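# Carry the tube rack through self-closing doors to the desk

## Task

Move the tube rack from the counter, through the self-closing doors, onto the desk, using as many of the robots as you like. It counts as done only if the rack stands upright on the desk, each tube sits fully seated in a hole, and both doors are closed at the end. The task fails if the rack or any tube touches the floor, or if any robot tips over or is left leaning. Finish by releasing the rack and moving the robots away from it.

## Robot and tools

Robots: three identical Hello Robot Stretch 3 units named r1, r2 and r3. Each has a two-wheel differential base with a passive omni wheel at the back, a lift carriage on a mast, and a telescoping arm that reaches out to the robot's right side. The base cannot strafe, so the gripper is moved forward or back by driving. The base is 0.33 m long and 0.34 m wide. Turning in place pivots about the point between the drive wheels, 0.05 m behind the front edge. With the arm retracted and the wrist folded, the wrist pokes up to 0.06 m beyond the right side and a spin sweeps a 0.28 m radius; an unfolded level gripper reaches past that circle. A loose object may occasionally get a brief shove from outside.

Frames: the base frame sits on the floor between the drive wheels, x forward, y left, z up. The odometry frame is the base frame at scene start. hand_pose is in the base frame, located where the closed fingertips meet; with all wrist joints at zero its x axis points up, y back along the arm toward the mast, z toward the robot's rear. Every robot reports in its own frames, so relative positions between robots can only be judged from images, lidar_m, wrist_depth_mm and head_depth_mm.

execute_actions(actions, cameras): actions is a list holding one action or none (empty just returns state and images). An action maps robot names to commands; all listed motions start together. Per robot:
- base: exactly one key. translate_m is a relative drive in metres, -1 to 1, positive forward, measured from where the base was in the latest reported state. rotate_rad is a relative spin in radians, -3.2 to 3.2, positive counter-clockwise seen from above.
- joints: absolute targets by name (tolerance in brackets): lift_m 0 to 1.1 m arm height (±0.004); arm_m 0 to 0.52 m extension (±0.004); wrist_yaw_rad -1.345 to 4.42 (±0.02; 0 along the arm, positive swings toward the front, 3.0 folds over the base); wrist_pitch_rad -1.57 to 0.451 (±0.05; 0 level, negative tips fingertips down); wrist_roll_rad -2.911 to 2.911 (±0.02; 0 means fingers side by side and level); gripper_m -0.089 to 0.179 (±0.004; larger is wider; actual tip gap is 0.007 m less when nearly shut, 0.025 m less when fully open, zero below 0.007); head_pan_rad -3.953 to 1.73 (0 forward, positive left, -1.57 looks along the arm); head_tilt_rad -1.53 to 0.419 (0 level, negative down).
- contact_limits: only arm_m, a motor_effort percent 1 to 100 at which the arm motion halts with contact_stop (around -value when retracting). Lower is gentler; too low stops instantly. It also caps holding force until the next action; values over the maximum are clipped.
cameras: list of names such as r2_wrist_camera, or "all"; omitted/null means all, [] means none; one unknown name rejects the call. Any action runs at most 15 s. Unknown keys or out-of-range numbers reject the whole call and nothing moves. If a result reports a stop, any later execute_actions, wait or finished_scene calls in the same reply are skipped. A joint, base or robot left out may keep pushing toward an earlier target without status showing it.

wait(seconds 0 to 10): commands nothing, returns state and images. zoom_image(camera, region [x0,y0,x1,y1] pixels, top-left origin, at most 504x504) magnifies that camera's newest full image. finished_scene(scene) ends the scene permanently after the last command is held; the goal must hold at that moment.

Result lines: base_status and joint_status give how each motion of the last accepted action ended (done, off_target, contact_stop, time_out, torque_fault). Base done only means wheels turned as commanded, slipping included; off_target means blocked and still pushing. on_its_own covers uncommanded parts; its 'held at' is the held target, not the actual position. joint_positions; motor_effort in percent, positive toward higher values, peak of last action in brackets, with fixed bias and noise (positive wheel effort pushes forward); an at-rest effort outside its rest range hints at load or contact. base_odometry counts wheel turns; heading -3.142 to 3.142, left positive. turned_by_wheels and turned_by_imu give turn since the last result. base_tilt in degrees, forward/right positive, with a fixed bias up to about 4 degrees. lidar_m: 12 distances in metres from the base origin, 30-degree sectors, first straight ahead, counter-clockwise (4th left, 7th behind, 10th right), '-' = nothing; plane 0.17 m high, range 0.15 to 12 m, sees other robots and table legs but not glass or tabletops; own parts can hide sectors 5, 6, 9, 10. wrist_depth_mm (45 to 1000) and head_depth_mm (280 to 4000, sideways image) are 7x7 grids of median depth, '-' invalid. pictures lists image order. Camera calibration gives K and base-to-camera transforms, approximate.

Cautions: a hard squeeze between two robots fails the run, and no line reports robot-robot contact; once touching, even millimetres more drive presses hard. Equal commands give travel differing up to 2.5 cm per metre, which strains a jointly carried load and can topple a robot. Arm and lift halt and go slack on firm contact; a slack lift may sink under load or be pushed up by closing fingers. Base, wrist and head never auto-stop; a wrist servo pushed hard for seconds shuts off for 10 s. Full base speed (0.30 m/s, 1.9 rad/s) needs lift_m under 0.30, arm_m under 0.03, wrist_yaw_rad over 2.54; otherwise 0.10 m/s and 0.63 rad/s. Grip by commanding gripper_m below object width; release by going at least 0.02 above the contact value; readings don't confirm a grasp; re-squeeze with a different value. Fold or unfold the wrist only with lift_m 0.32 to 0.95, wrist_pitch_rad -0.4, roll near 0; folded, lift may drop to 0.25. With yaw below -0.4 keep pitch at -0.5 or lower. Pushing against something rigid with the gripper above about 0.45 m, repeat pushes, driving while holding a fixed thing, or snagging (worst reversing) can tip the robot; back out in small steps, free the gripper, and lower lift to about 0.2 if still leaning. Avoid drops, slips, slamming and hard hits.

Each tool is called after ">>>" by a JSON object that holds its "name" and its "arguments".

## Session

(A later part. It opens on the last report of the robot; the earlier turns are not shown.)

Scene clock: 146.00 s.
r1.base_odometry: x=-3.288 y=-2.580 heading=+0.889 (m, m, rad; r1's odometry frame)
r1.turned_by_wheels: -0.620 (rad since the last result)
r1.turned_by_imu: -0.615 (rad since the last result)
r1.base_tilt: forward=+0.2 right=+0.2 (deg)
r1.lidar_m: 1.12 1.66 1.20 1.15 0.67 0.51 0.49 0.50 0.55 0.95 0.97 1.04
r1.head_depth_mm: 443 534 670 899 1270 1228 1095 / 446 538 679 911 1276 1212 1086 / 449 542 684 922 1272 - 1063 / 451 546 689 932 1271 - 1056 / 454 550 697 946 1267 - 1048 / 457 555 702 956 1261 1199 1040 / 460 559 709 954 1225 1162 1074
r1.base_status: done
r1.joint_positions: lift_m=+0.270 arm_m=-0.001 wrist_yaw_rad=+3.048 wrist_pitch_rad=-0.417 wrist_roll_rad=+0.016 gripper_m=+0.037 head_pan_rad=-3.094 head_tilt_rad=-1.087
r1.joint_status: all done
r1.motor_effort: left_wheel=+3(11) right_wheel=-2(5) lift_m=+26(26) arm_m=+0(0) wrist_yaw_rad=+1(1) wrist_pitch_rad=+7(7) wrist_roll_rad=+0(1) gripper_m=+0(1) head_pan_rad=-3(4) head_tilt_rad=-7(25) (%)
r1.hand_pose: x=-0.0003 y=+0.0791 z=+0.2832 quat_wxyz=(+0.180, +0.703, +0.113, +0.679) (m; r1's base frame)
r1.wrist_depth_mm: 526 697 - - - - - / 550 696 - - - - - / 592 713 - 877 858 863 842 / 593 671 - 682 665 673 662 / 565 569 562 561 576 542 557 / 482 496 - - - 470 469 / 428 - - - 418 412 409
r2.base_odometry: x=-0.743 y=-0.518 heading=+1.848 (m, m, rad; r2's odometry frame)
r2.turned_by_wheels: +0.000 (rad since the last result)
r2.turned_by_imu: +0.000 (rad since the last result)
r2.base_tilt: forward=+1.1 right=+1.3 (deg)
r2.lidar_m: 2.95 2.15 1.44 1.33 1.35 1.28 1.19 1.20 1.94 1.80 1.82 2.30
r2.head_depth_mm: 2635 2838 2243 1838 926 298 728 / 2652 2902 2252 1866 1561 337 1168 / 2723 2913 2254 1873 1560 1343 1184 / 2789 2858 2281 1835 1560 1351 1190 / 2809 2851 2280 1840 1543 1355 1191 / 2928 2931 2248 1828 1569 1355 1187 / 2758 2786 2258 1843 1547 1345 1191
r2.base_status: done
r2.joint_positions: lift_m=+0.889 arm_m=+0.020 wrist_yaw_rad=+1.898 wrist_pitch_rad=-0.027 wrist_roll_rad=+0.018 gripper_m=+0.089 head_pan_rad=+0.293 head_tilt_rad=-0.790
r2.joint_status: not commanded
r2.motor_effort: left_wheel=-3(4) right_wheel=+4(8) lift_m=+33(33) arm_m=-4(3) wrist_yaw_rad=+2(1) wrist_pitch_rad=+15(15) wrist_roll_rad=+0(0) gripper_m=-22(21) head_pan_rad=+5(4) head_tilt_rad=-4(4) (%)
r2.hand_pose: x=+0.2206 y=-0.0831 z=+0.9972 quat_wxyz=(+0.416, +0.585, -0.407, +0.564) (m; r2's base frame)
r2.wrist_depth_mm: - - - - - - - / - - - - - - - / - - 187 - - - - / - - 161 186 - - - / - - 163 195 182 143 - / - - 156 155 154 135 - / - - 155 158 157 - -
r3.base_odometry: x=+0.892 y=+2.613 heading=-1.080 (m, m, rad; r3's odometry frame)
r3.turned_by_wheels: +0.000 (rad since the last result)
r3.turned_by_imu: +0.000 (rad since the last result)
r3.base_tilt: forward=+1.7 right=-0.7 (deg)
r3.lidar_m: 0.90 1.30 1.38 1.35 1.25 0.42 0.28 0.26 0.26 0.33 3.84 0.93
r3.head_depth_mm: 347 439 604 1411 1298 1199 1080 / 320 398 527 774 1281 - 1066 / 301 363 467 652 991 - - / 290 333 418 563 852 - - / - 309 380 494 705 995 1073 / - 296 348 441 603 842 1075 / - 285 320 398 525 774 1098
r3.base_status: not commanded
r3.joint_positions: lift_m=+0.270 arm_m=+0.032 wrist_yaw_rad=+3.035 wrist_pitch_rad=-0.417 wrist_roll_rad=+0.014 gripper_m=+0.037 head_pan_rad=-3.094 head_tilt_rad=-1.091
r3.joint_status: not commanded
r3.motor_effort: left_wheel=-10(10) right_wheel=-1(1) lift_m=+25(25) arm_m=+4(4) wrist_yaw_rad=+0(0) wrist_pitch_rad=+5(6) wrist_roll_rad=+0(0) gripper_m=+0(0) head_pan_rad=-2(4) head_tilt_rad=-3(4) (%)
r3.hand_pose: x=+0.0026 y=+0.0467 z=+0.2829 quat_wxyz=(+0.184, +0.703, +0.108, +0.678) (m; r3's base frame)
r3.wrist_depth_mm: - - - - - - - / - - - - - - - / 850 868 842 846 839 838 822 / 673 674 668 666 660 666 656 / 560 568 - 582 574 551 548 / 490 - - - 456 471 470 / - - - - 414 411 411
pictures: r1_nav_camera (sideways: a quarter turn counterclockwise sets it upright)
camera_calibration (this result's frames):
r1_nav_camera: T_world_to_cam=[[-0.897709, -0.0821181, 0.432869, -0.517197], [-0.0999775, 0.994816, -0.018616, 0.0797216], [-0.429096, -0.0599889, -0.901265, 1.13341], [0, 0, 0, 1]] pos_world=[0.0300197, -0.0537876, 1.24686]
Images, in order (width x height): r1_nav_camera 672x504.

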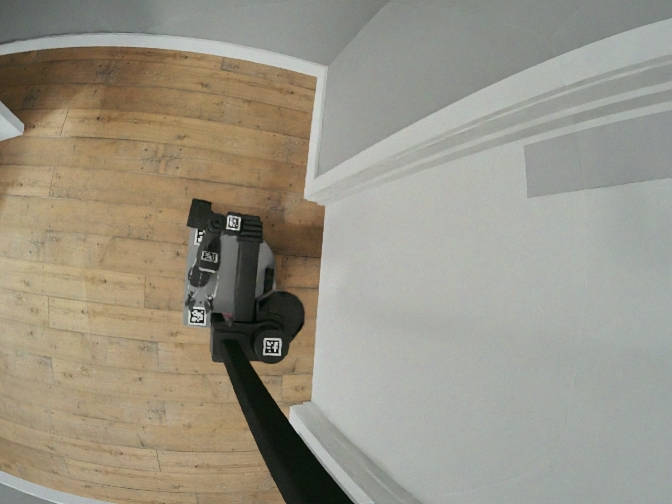

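>>> {"name": "execute_actions", "arguments": {"actions": [{"r1":{"base":{"rotate_rad":-0.13},"joints":{"arm_m":0.033}}}], "cameras": []}}

>>> {"name": "execute_actions", "arguments": {"actions": [{"r1":{"base":{"translate_m":-0.42}},"r2":{"base":{"translate_m":0.42}}}], "cameras": ["r1_nav_camera"]}}

Scene clock: 151.03 s.
r1.base_odometry: x=-3.288 y=-2.580 heading=+0.759 (m, m, rad; r1's odometry frame)
r1.turned_by_wheels: -0.130 (rad since the last result)
r1.turned_by_imu: -0.127 (rad since the last result)
r1.base_tilt: forward=+0.2 right=+0.1 (deg)
r1.lidar_m: 1.12 1.90 1.26 1.15 0.67 0.53 0.48 0.49 0.52 0.95 0.95 1.03
r1.head_depth_mm: 466 567 725 1000 1280 1227 1100 / 463 562 715 982 1294 1216 1088 / 457 557 706 965 1290 - 1065 / 454 551 697 948 1282 - 1053 / 451 545 689 933 1246 - 1047 / 447 540 679 920 1245 1195 1049 / 443 535 670 901 1227 1172 1040
r1.base_status: done
r1.joint_positions: lift_m=+0.270 arm_m=+0.033 wrist_yaw_rad=+3.048 wrist_pitch_rad=-0.417 wrist_roll_rad=+0.016 gripper_m=+0.037 head_pan_rad=-3.094 head_tilt_rad=-1.087
r1.joint_status: all done
r1.motor_effort: left_wheel=+4(10) right_wheel=-2(6) lift_m=+26(26) arm_m=+3(2) wrist_yaw_rad=+2(2) wrist_pitch_rad=+7(7) wrist_roll_rad=-1(1) gripper_m=+0(0) head_pan_rad=-4(4) head_tilt_rad=-6(7) (%)
r1.hand_pose: x=-0.0003 y=+0.0459 z=+0.2832 quat_wxyz=(+0.180, +0.703, +0.113, +0.679) (m; r1's base frame)
r1.wrist_depth_mm: 616 - - - - - - / 574 963 - - - - - / 584 826 880 880 875 867 842 / 626 681 665 681 679 684 662 / 568 572 601 584 578 569 559 / 498 - - - - 479 469 / - - - - 418 409 412
r2.base_odometry: x=-0.743 y=-0.518 heading=+1.848 (m, m, rad; r2's odometry frame)
r2.turned_by_wheels: +0.000 (rad since the last result)
r2.turned_by_imu: +0.000 (rad since the last result)
r2.base_tilt: forward=+1.1 right=+1.3 (deg)
r2.lidar_m: 2.95 2.15 1.45 1.33 1.35 1.28 1.19 1.20 1.94 1.80 1.82 2.31
r2.head_depth_mm: 2634 2823 2280 1841 926 299 729 / 2694 2876 2263 1837 1561 338 1170 / 2719 2889 2251 1837 1562 1347 1198 / 2787 2869 2229 1825 1557 1354 1195 / 2850 2879 2251 1841 1553 1351 1191 / 2859 2856 2255 1841 1561 1353 1186 / 2768 2769 2252 1816 1549 1354 1192
r2.base_status: not commanded
r2.joint_positions: lift_m=+0.889 arm_m=+0.020 wrist_yaw_rad=+1.898 wrist_pitch_rad=-0.027 wrist_roll_rad=+0.018 gripper_m=+0.089 head_pan_rad=+0.293 head_tilt_rad=-0.790
r2.joint_status: not commanded
r2.motor_effort: left_wheel=-2(2) right_wheel=+3(4) lift_m=+33(33) arm_m=-4(3) wrist_yaw_rad=+1(3) wrist_pitch_rad=+15(15) wrist_roll_rad=+0(0) gripper_m=-21(22) head_pan_rad=+4(4) head_tilt_rad=-4(3) (%)
r2.hand_pose: x=+0.2206 y=-0.0831 z=+0.9972 quat_wxyz=(+0.416, +0.585, -0.407, +0.564) (m; r2's base frame)
r2.wrist_depth_mm: - - - - - - - / - - - - - - - / - - 189 - - - - / - - 161 185 - - - / - - 162 194 182 142 - / - - 156 155 153 136 - / - - 156 158 157 - -
r3.base_odometry: x=+0.892 y=+2.613 heading=-1.080 (m, m, rad; r3's odometry frame)
r3.turned_by_wheels: +0.000 (rad since the last result)
r3.turned_by_imu: +0.001 (rad since the last result)
r3.base_tilt: forward=+1.7 right=-0.8 (deg)
r3.lidar_m: 0.90 1.30 1.39 1.35 1.25 0.42 0.28 0.26 0.26 0.33 3.83 0.93
r3.head_depth_mm: 346 439 604 1411 1289 1195 1078 / 321 398 527 776 1276 - 1071 / 301 363 467 651 988 - - / 291 334 419 560 852 - - / - 309 379 494 705 990 1072 / - 296 348 441 601 843 1074 / - 285 320 398 525 770 1091
r3.base_status: not commanded
r3.joint_positions: lift_m=+0.270 arm_m=+0.032 wrist_yaw_rad=+3.035 wrist_pitch_rad=-0.417 wrist_roll_rad=+0.014 gripper_m=+0.037 head_pan_rad=-3.094 head_tilt_rad=-1.091
r3.joint_status: not commanded
r3.motor_effort: left_wheel=-10(10) right_wheel=-1(1) lift_m=+25(25) arm_m=+4(4) wrist_yaw_rad=+0(0) wrist_pitch_rad=+6(5) wrist_roll_rad=+0(0) gripper_m=+0(0) head_pan_rad=-4(3) head_tilt_rad=-3(4) (%)
r3.hand_pose: x=+0.0026 y=+0.0467 z=+0.2829 quat_wxyz=(+0.184, +0.703, +0.108, +0.678) (m; r3's base frame)
r3.wrist_depth_mm: - - - - - - - / - - - - - - - / 838 853 854 850 833 853 844 / 676 679 681 669 668 666 662 / 556 567 - 587 573 553 550 / 492 - - - 462 470 474 / - - - - 405 410 408
pictures: none
No camera images: the call's "cameras" was empty. Leave "cameras" out to get every camera's image.

Scene clock: 156.47 s.
r1.base_odometry: x=-3.593 y=-2.869 heading=+0.759 (m, m, rad; r1's odometry frame)
r1.turned_by_wheels: +0.000 (rad since the last result)
r1.turned_by_imu: +0.003 (rad since the last result)
r1.base_tilt: forward=+0.2 right=+0.2 (deg)
r1.lidar_m: 1.44 1.83 1.19 0.47 0.30 0.27 0.27 0.33 2.22 0.38 1.02 1.26
r1.head_depth_mm: - 286 324 410 561 745 1093 / - 294 344 443 622 898 1081 / - 301 366 480 674 - 1067 / - 311 390 523 753 - 1051 / 288 329 419 577 922 - 1047 / 295 349 451 640 1098 1199 1049 / 302 371 490 720 1233 1174 1043
r1.base_status: translate_m off_target (by the wheels' count: -0.4198 of -0.4200)
r1.joint_positions: lift_m=+0.270 arm_m=+0.033 wrist_yaw_rad=+3.049 wrist_pitch_rad=-0.417 wrist_roll_rad=+0.016 gripper_m=+0.037 head_pan_rad=-3.094 head_tilt_rad=-1.090
r1.joint_status: not commanded
r1.on_its_own: left_wheel is at rest, and its effort (-30) is outside its rest range (-18 to +18)
r1.motor_effort: left_wheel=-30(52) right_wheel=-13(38) lift_m=+29(30) arm_m=+3(3) wrist_yaw_rad=+2(2) wrist_pitch_rad=+7(7) wrist_roll_rad=-1(0) gripper_m=+0(0) head_pan_rad=-3(4) head_tilt_rad=-5(7) (%)
r1.hand_pose: x=-0.0005 y=+0.0459 z=+0.2832 quat_wxyz=(+0.179, +0.703, +0.113, +0.679) (m; r1's base frame)
r1.wrist_depth_mm: 262 331 - - - - - / 269 339 - - - - - / 271 354 451 820 850 867 835 / 282 363 474 648 690 670 667 / 284 371 497 578 577 556 574 / 287 - - - - 470 468 / - - - - 415 409 413
r2.base_odometry: x=-0.858 y=-0.114 heading=+1.848 (m, m, rad; r2's odometry frame)
r2.turned_by_wheels: +0.000 (rad since the last result)
r2.turned_by_imu: +0.002 (rad since the last result)
r2.base_tilt: forward=+1.1 right=+1.3 (deg)
r2.lidar_m: 2.53 2.23 1.25 1.26 1.40 1.73 1.60 1.63 1.88 1.75 1.77 2.24
r2.head_depth_mm: 2237 2546 2264 1840 928 299 727 / 2304 2548 2231 1828 1557 338 1176 / 2349 2577 2236 1860 1554 1353 1191 / 2378 2652 2257 1836 1554 1347 1186 / 2407 2664 2249 1827 1563 1359 1195 / 2464 2707 2256 1824 1563 1346 1189 / 2502 2734 2253 1852 1560 1340 1192
r2.base_status: done
r2.joint_positions: lift_m=+0.889 arm_m=+0.020 wrist_yaw_rad=+1.898 wrist_pitch_rad=-0.027 wrist_roll_rad=+0.018 gripper_m=+0.089 head_pan_rad=+0.293 head_tilt_rad=-0.790
r2.joint_status: not commanded
r2.motor_effort: left_wheel=-2(3) right_wheel=+4(8) lift_m=+33(33) arm_m=-3(3) wrist_yaw_rad=+1(2) wrist_pitch_rad=+15(15) wrist_roll_rad=+0(0) gripper_m=-22(21) head_pan_rad=+5(4) head_tilt_rad=-5(4) (%)
r2.hand_pose: x=+0.2206 y=-0.0831 z=+0.9972 quat_wxyz=(+0.416, +0.585, -0.407, +0.564) (m; r2's base frame)
r2.wrist_depth_mm: - - - - - - - / - - - - - - - / - - 188 - - - - / - - 161 185 - - - / - - 163 194 181 143 - / - - 157 155 154 135 - / - - 156 157 156 - -
r3.base_odometry: x=+0.892 y=+2.613 heading=-1.080 (m, m, rad; r3's odometry frame)
r3.turned_by_wheels: +0.000 (rad since the last result)
r3.turned_by_imu: +0.001 (rad since the last result)
r3.base_tilt: forward=+1.7 right=-0.8 (deg)
r3.lidar_m: 0.90 1.30 1.38 1.76 1.67 0.42 0.28 0.26 0.26 0.33 3.83 0.93
r3.head_depth_mm: 347 438 604 1411 1291 1196 1078 / 320 399 527 775 1283 - 1069 / 301 363 466 653 990 - - / 290 334 418 561 853 - - / - 309 380 495 705 996 1072 / - 296 348 441 603 842 1080 / - 285 320 398 525 773 1096
r3.base_status: not commanded
r3.joint_positions: lift_m=+0.270 arm_m=+0.032 wrist_yaw_rad=+3.035 wrist_pitch_rad=-0.417 wrist_roll_rad=+0.014 gripper_m=+0.037 head_pan_rad=-3.094 head_tilt_rad=-1.091
r3.joint_status: not commanded
r3.motor_effort: left_wheel=-9(10) right_wheel=-1(1) lift_m=+25(25) arm_m=+4(4) wrist_yaw_rad=+0(1) wrist_pitch_rad=+5(6) wrist_roll_rad=+0(0) gripper_m=+0(0) head_pan_rad=-3(4) head_tilt_rad=-4(3) (%)
r3.hand_pose: x=+0.0026 y=+0.0467 z=+0.2829 quat_wxyz=(+0.184, +0.703, +0.108, +0.678) (m; r3's base frame)
r3.wrist_depth_mm: - - - - - - - / - - - - - - - / 850 854 840 832 832 837 845 / 673 671 671 673 670 662 663 / 551 569 - 586 566 553 552 / 491 - - - 459 472 470 / - - - - 410 412 411
pictures: r1_nav_camera (sideways: a quarter turn counterclockwise sets it upright)
camera_calibration (this result's frames):
r1_nav_camera: T_world_to_cam=[[-0.899307, -0.0815174, 0.429653, -0.512998], [-0.0991648, 0.994893, -0.0188023, 0.0799591], [-0.425926, -0.0595155, -0.902798, 1.13538], [0, 0, 0, 1]] pos_world=[0.0301754, -0.0537963, 1.24694]
Images, in order (width x height): r1_nav_camera 672x504.

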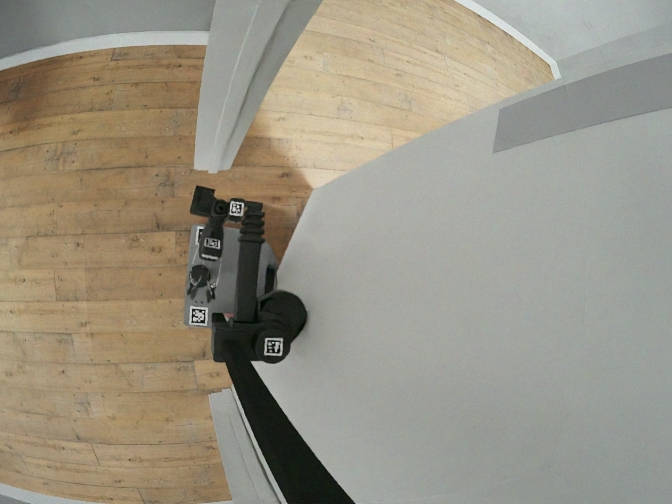

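>>> {"name": "execute_actions", "arguments": {"actions": [{"r1":{"base":{"rotate_rad":0.22}},"r2":{"base":{"translate_m":0.1}}}], "cameras": []}}

>>> {"name": "execute_actions", "arguments": {"actions": [{"r1":{"base":{"translate_m":-0.35}},"r2":{"base":{"translate_m":0.35}}}], "cameras": ["r1_nav_camera"]}}

Scene clock: 164.00 s.
r1.base_odometry: x=-3.593 y=-2.869 heading=+0.978 (m, m, rad; r1's odometry frame)
r1.turned_by_wheels: +0.220 (rad since the last result)
r1.turned_by_imu: +0.220 (rad since the last result)
r1.base_tilt: forward=+0.2 right=+0.2 (deg)
r1.lidar_m: 1.53 1.44 1.11 0.38 0.27 0.26 0.27 0.37 0.40 0.38 1.07 1.44
r1.head_depth_mm: - - 315 388 503 639 1080 / - 294 343 431 579 783 1087 / - 308 377 486 661 - 1068 / 290 334 418 554 784 - 1055 / 303 365 468 649 1050 - 1046 / 326 404 533 778 1240 1201 1044 / 355 452 619 1349 1274 1173 1040
r1.base_status: done
r1.joint_positions: lift_m=+0.270 arm_m=+0.033 wrist_yaw_rad=+3.049 wrist_pitch_rad=-0.417 wrist_roll_rad=+0.016 gripper_m=+0.037 head_pan_rad=-3.094 head_tilt_rad=-1.090
r1.joint_status: not commanded
r1.on_its_own: left_wheel is at rest, and its effort (-28) is outside its rest range (-18 to +18)
r1.motor_effort: left_wheel=-28(36) right_wheel=-11(11) lift_m=+29(29) arm_m=+3(3) wrist_yaw_rad=+1(0) wrist_pitch_rad=+7(7) wrist_roll_rad=-1(1) gripper_m=+0(0) head_pan_rad=-3(3) head_tilt_rad=-4(4) (%)
r1.hand_pose: x=-0.0005 y=+0.0459 z=+0.2832 quat_wxyz=(+0.179, +0.703, +0.113, +0.679) (m; r1's base frame)
r1.wrist_depth_mm: 237 282 - 487 - - - / 244 299 - 544 - - - / 255 313 378 592 873 861 857 / 264 322 405 654 660 684 659 / 276 339 427 590 586 561 562 / 277 - - - - 476 480 / - - - - 419 408 414
r2.base_odometry: x=-0.886 y=-0.018 heading=+1.848 (m, m, rad; r2's odometry frame)
r2.turned_by_wheels: +0.000 (rad since the last result)
r2.turned_by_imu: +0.000 (rad since the last result)
r2.base_tilt: forward=+1.1 right=+1.3 (deg)
r2.lidar_m: 2.43 2.24 1.23 1.24 1.41 1.80 1.70 1.72 1.88 1.73 1.76 2.24
r2.head_depth_mm: 2173 2445 2264 1855 297 298 728 / 2200 2489 2254 1841 1554 337 1171 / 2237 2520 2264 1841 1552 1351 1191 / 2289 2595 2233 1847 1552 1346 1195 / 2315 2582 2263 1847 1564 1358 1196 / 2353 2669 2253 1843 1540 1347 1193 / 2395 2646 2238 1837 1556 1345 1192
r2.base_status: done
r2.joint_positions: lift_m=+0.889 arm_m=+0.020 wrist_yaw_rad=+1.898 wrist_pitch_rad=-0.027 wrist_roll_rad=+0.018 gripper_m=+0.089 head_pan_rad=+0.293 head_tilt_rad=-0.790
r2.joint_status: not commanded
r2.motor_effort: left_wheel=-2(4) right_wheel=+3(7) lift_m=+33(33) arm_m=-2(4) wrist_yaw_rad=+2(2) wrist_pitch_rad=+15(14) wrist_roll_rad=+0(0) gripper_m=-21(22) head_pan_rad=+4(5) head_tilt_rad=-4(5) (%)
r2.hand_pose: x=+0.2206 y=-0.0831 z=+0.9972 quat_wxyz=(+0.416, +0.585, -0.407, +0.564) (m; r2's base frame)
r2.wrist_depth_mm: - - - - - - - / - - - - - - - / - - 189 - - - - / - - 161 184 - - - / - - 162 193 181 142 - / - - 156 155 154 135 - / - - 155 157 157 - -
r3.base_odometry: x=+0.892 y=+2.613 heading=-1.080 (m, m, rad; r3's odometry frame)
r3.turned_by_wheels: +0.000 (rad since the last result)
r3.turned_by_imu: +0.001 (rad since the last result)
r3.base_tilt: forward=+1.8 right=-0.7 (deg)
r3.lidar_m: 0.90 1.30 1.38 1.79 1.67 0.42 0.28 0.26 0.26 0.33 3.82 0.93
r3.head_depth_mm: 347 438 603 1408 1292 1197 1080 / 320 398 526 776 1284 - 1064 / 301 363 466 651 992 - - / 291 333 419 562 854 - - / - 308 380 493 708 995 1073 / - 296 348 441 602 845 1073 / - 285 320 398 526 771 1096
r3.base_status: not commanded
r3.joint_positions: lift_m=+0.270 arm_m=+0.032 wrist_yaw_rad=+3.035 wrist_pitch_rad=-0.417 wrist_roll_rad=+0.014 gripper_m=+0.037 head_pan_rad=-3.094 head_tilt_rad=-1.091
r3.joint_status: not commanded
r3.motor_effort: left_wheel=-9(10) right_wheel=-1(1) lift_m=+25(25) arm_m=+4(4) wrist_yaw_rad=+1(1) wrist_pitch_rad=+5(6) wrist_roll_rad=+0(0) gripper_m=+0(0) head_pan_rad=-3(4) head_tilt_rad=-4(3) (%)
r3.hand_pose: x=+0.0026 y=+0.0467 z=+0.2829 quat_wxyz=(+0.184, +0.703, +0.108, +0.678) (m; r3's base frame)
r3.wrist_depth_mm: - - - - - - - / - - - - - - - / 858 854 840 847 839 839 828 / 675 675 668 677 672 668 664 / 554 565 - 583 573 550 553 / 487 - - - 456 469 469 / - - - - 414 409 412
pictures: none
No camera images: the call's "cameras" was empty. Leave "cameras" out to get every camera's image.

Scene clock: 168.73 s.
r1.base_odometry: x=-3.788 y=-3.159 heading=+0.978 (m, m, rad; r1's odometry frame)
r1.turned_by_wheels: +0.000 (rad since the last result)
r1.turned_by_imu: +0.002 (rad since the last result)
r1.base_tilt: forward=+0.2 right=+0.1 (deg)
r1.lidar_m: 1.87 1.47 0.33 0.24 0.23 0.24 0.32 2.67 2.05 0.73 0.44 1.51
r1.head_depth_mm: 288 304 339 383 440 503 639 / 313 353 402 466 553 639 889 / 366 419 493 591 720 - 1065 / 2058 1748 704 848 1081 - 1054 / 2064 1802 1592 1417 1286 - 1047 / 2070 1789 1570 1414 1277 1198 1049 / 2032 1779 1564 1401 1269 1175 1038
r1.base_status: done
r1.joint_positions: lift_m=+0.270 arm_m=+0.033 wrist_yaw_rad=+3.049 wrist_pitch_rad=-0.417 wrist_roll_rad=+0.016 gripper_m=+0.037 head_pan_rad=-3.094 head_tilt_rad=-1.090
r1.joint_status: not commanded
r1.motor_effort: left_wheel=-9(38) right_wheel=-5(17) lift_m=+29(29) arm_m=+3(3) wrist_yaw_rad=+0(1) wrist_pitch_rad=+7(7) wrist_roll_rad=-1(0) gripper_m=-1(1) head_pan_rad=-4(4) head_tilt_rad=-5(5) (%)
r1.hand_pose: x=-0.0005 y=+0.0459 z=+0.2832 quat_wxyz=(+0.179, +0.703, +0.113, +0.679) (m; r1's base frame)
r1.wrist_depth_mm: 212 231 - 310 370 460 - / 227 252 - 337 415 532 - / 240 270 302 375 464 619 842 / 257 291 323 413 530 638 679 / 276 312 350 475 567 551 556 / 293 - - - - 474 475 / - - - - 411 408 409
r2.base_odometry: x=-0.981 y=+0.319 heading=+1.848 (m, m, rad; r2's odometry frame)
r2.turned_by_wheels: +0.000 (rad since the last result)
r2.turned_by_imu: +0.001 (rad since the last result)
r2.base_tilt: forward=+1.1 right=+1.4 (deg)
r2.lidar_m: 2.08 2.11 1.54 0.74 1.10 1.84 2.06 2.08 1.83 1.70 1.73 2.19
r2.head_depth_mm: 1855 2079 2263 1844 297 299 730 / 1878 2101 2256 1833 1560 338 1169 / 1904 2170 2230 1829 1550 1350 1190 / 1948 2199 2250 1836 1558 1354 1194 / 1959 2248 2252 1842 1556 1344 1190 / 2009 2297 2250 1849 1556 1355 1185 / 2046 2360 2254 1827 1570 1343 1194
r2.base_status: done
r2.joint_positions: lift_m=+0.889 arm_m=+0.020 wrist_yaw_rad=+1.898 wrist_pitch_rad=-0.027 wrist_roll_rad=+0.018 gripper_m=+0.089 head_pan_rad=+0.293 head_tilt_rad=-0.790
r2.joint_status: not commanded
r2.motor_effort: left_wheel=-3(3) right_wheel=+4(6) lift_m=+33(33) arm_m=-3(4) wrist_yaw_rad=+1(1) wrist_pitch_rad=+15(15) wrist_roll_rad=+0(0) gripper_m=-21(21) head_pan_rad=+4(5) head_tilt_rad=-4(5) (%)
r2.hand_pose: x=+0.2206 y=-0.0831 z=+0.9972 quat_wxyz=(+0.416, +0.585, -0.407, +0.564) (m; r2's base frame)
r2.wrist_depth_mm: - - - - - - - / - - - - - - - / - - 190 - - - - / - - 162 185 - - - / - - 163 195 182 141 - / - - 156 154 154 135 - / - - 155 157 157 - -
r3.base_odometry: x=+0.892 y=+2.613 heading=-1.080 (m, m, rad; r3's odometry frame)
r3.turned_by_wheels: +0.000 (rad since the last result)
r3.turned_by_imu: +0.001 (rad since the last result)
r3.base_tilt: forward=+1.7 right=-0.9 (deg)
r3.lidar_m: 0.90 1.30 1.38 1.82 1.72 0.42 0.28 0.26 0.26 0.33 3.84 0.93
r3.head_depth_mm: 346 440 605 1411 1295 1199 1075 / 320 397 525 774 1276 - 1070 / 301 363 466 650 991 - - / 290 334 419 562 853 - - / - 309 380 493 706 993 1074 / - 296 347 440 601 843 1075 / - 285 320 398 524 773 1094
r3.base_status: not commanded
r3.joint_positions: lift_m=+0.270 arm_m=+0.032 wrist_yaw_rad=+3.035 wrist_pitch_rad=-0.417 wrist_roll_rad=+0.014 gripper_m=+0.037 head_pan_rad=-3.094 head_tilt_rad=-1.091
r3.joint_status: not commanded
r3.motor_effort: left_wheel=-9(10) right_wheel=-1(1) lift_m=+25(24) arm_m=+4(4) wrist_yaw_rad=+0(1) wrist_pitch_rad=+6(6) wrist_roll_rad=+0(0) gripper_m=+0(0) head_pan_rad=-3(3) head_tilt_rad=-4(3) (%)
r3.hand_pose: x=+0.0026 y=+0.0467 z=+0.2829 quat_wxyz=(+0.184, +0.703, +0.108, +0.678) (m; r3's base frame)
r3.wrist_depth_mm: - - - - - - - / - - - - - - - / 859 833 850 836 845 842 840 / 684 672 678 670 672 665 663 / 554 562 - 588 571 549 554 / 490 - - - 455 469 469 / - - - - 409 414 412
pictures: r1_nav_camera (sideways: a quarter turn counterclockwise sets it upright)
camera_calibration (this result's frames):
r1_nav_camera: T_world_to_cam=[[-0.899307, -0.0815174, 0.429653, -0.512998], [-0.0991648, 0.994893, -0.0188023, 0.0799591], [-0.425926, -0.0595155, -0.902798, 1.13538], [0, 0, 0, 1]] pos_world=[0.0301754, -0.0537963, 1.24694]
Images, in order (width x height): r1_nav_camera 672x504.

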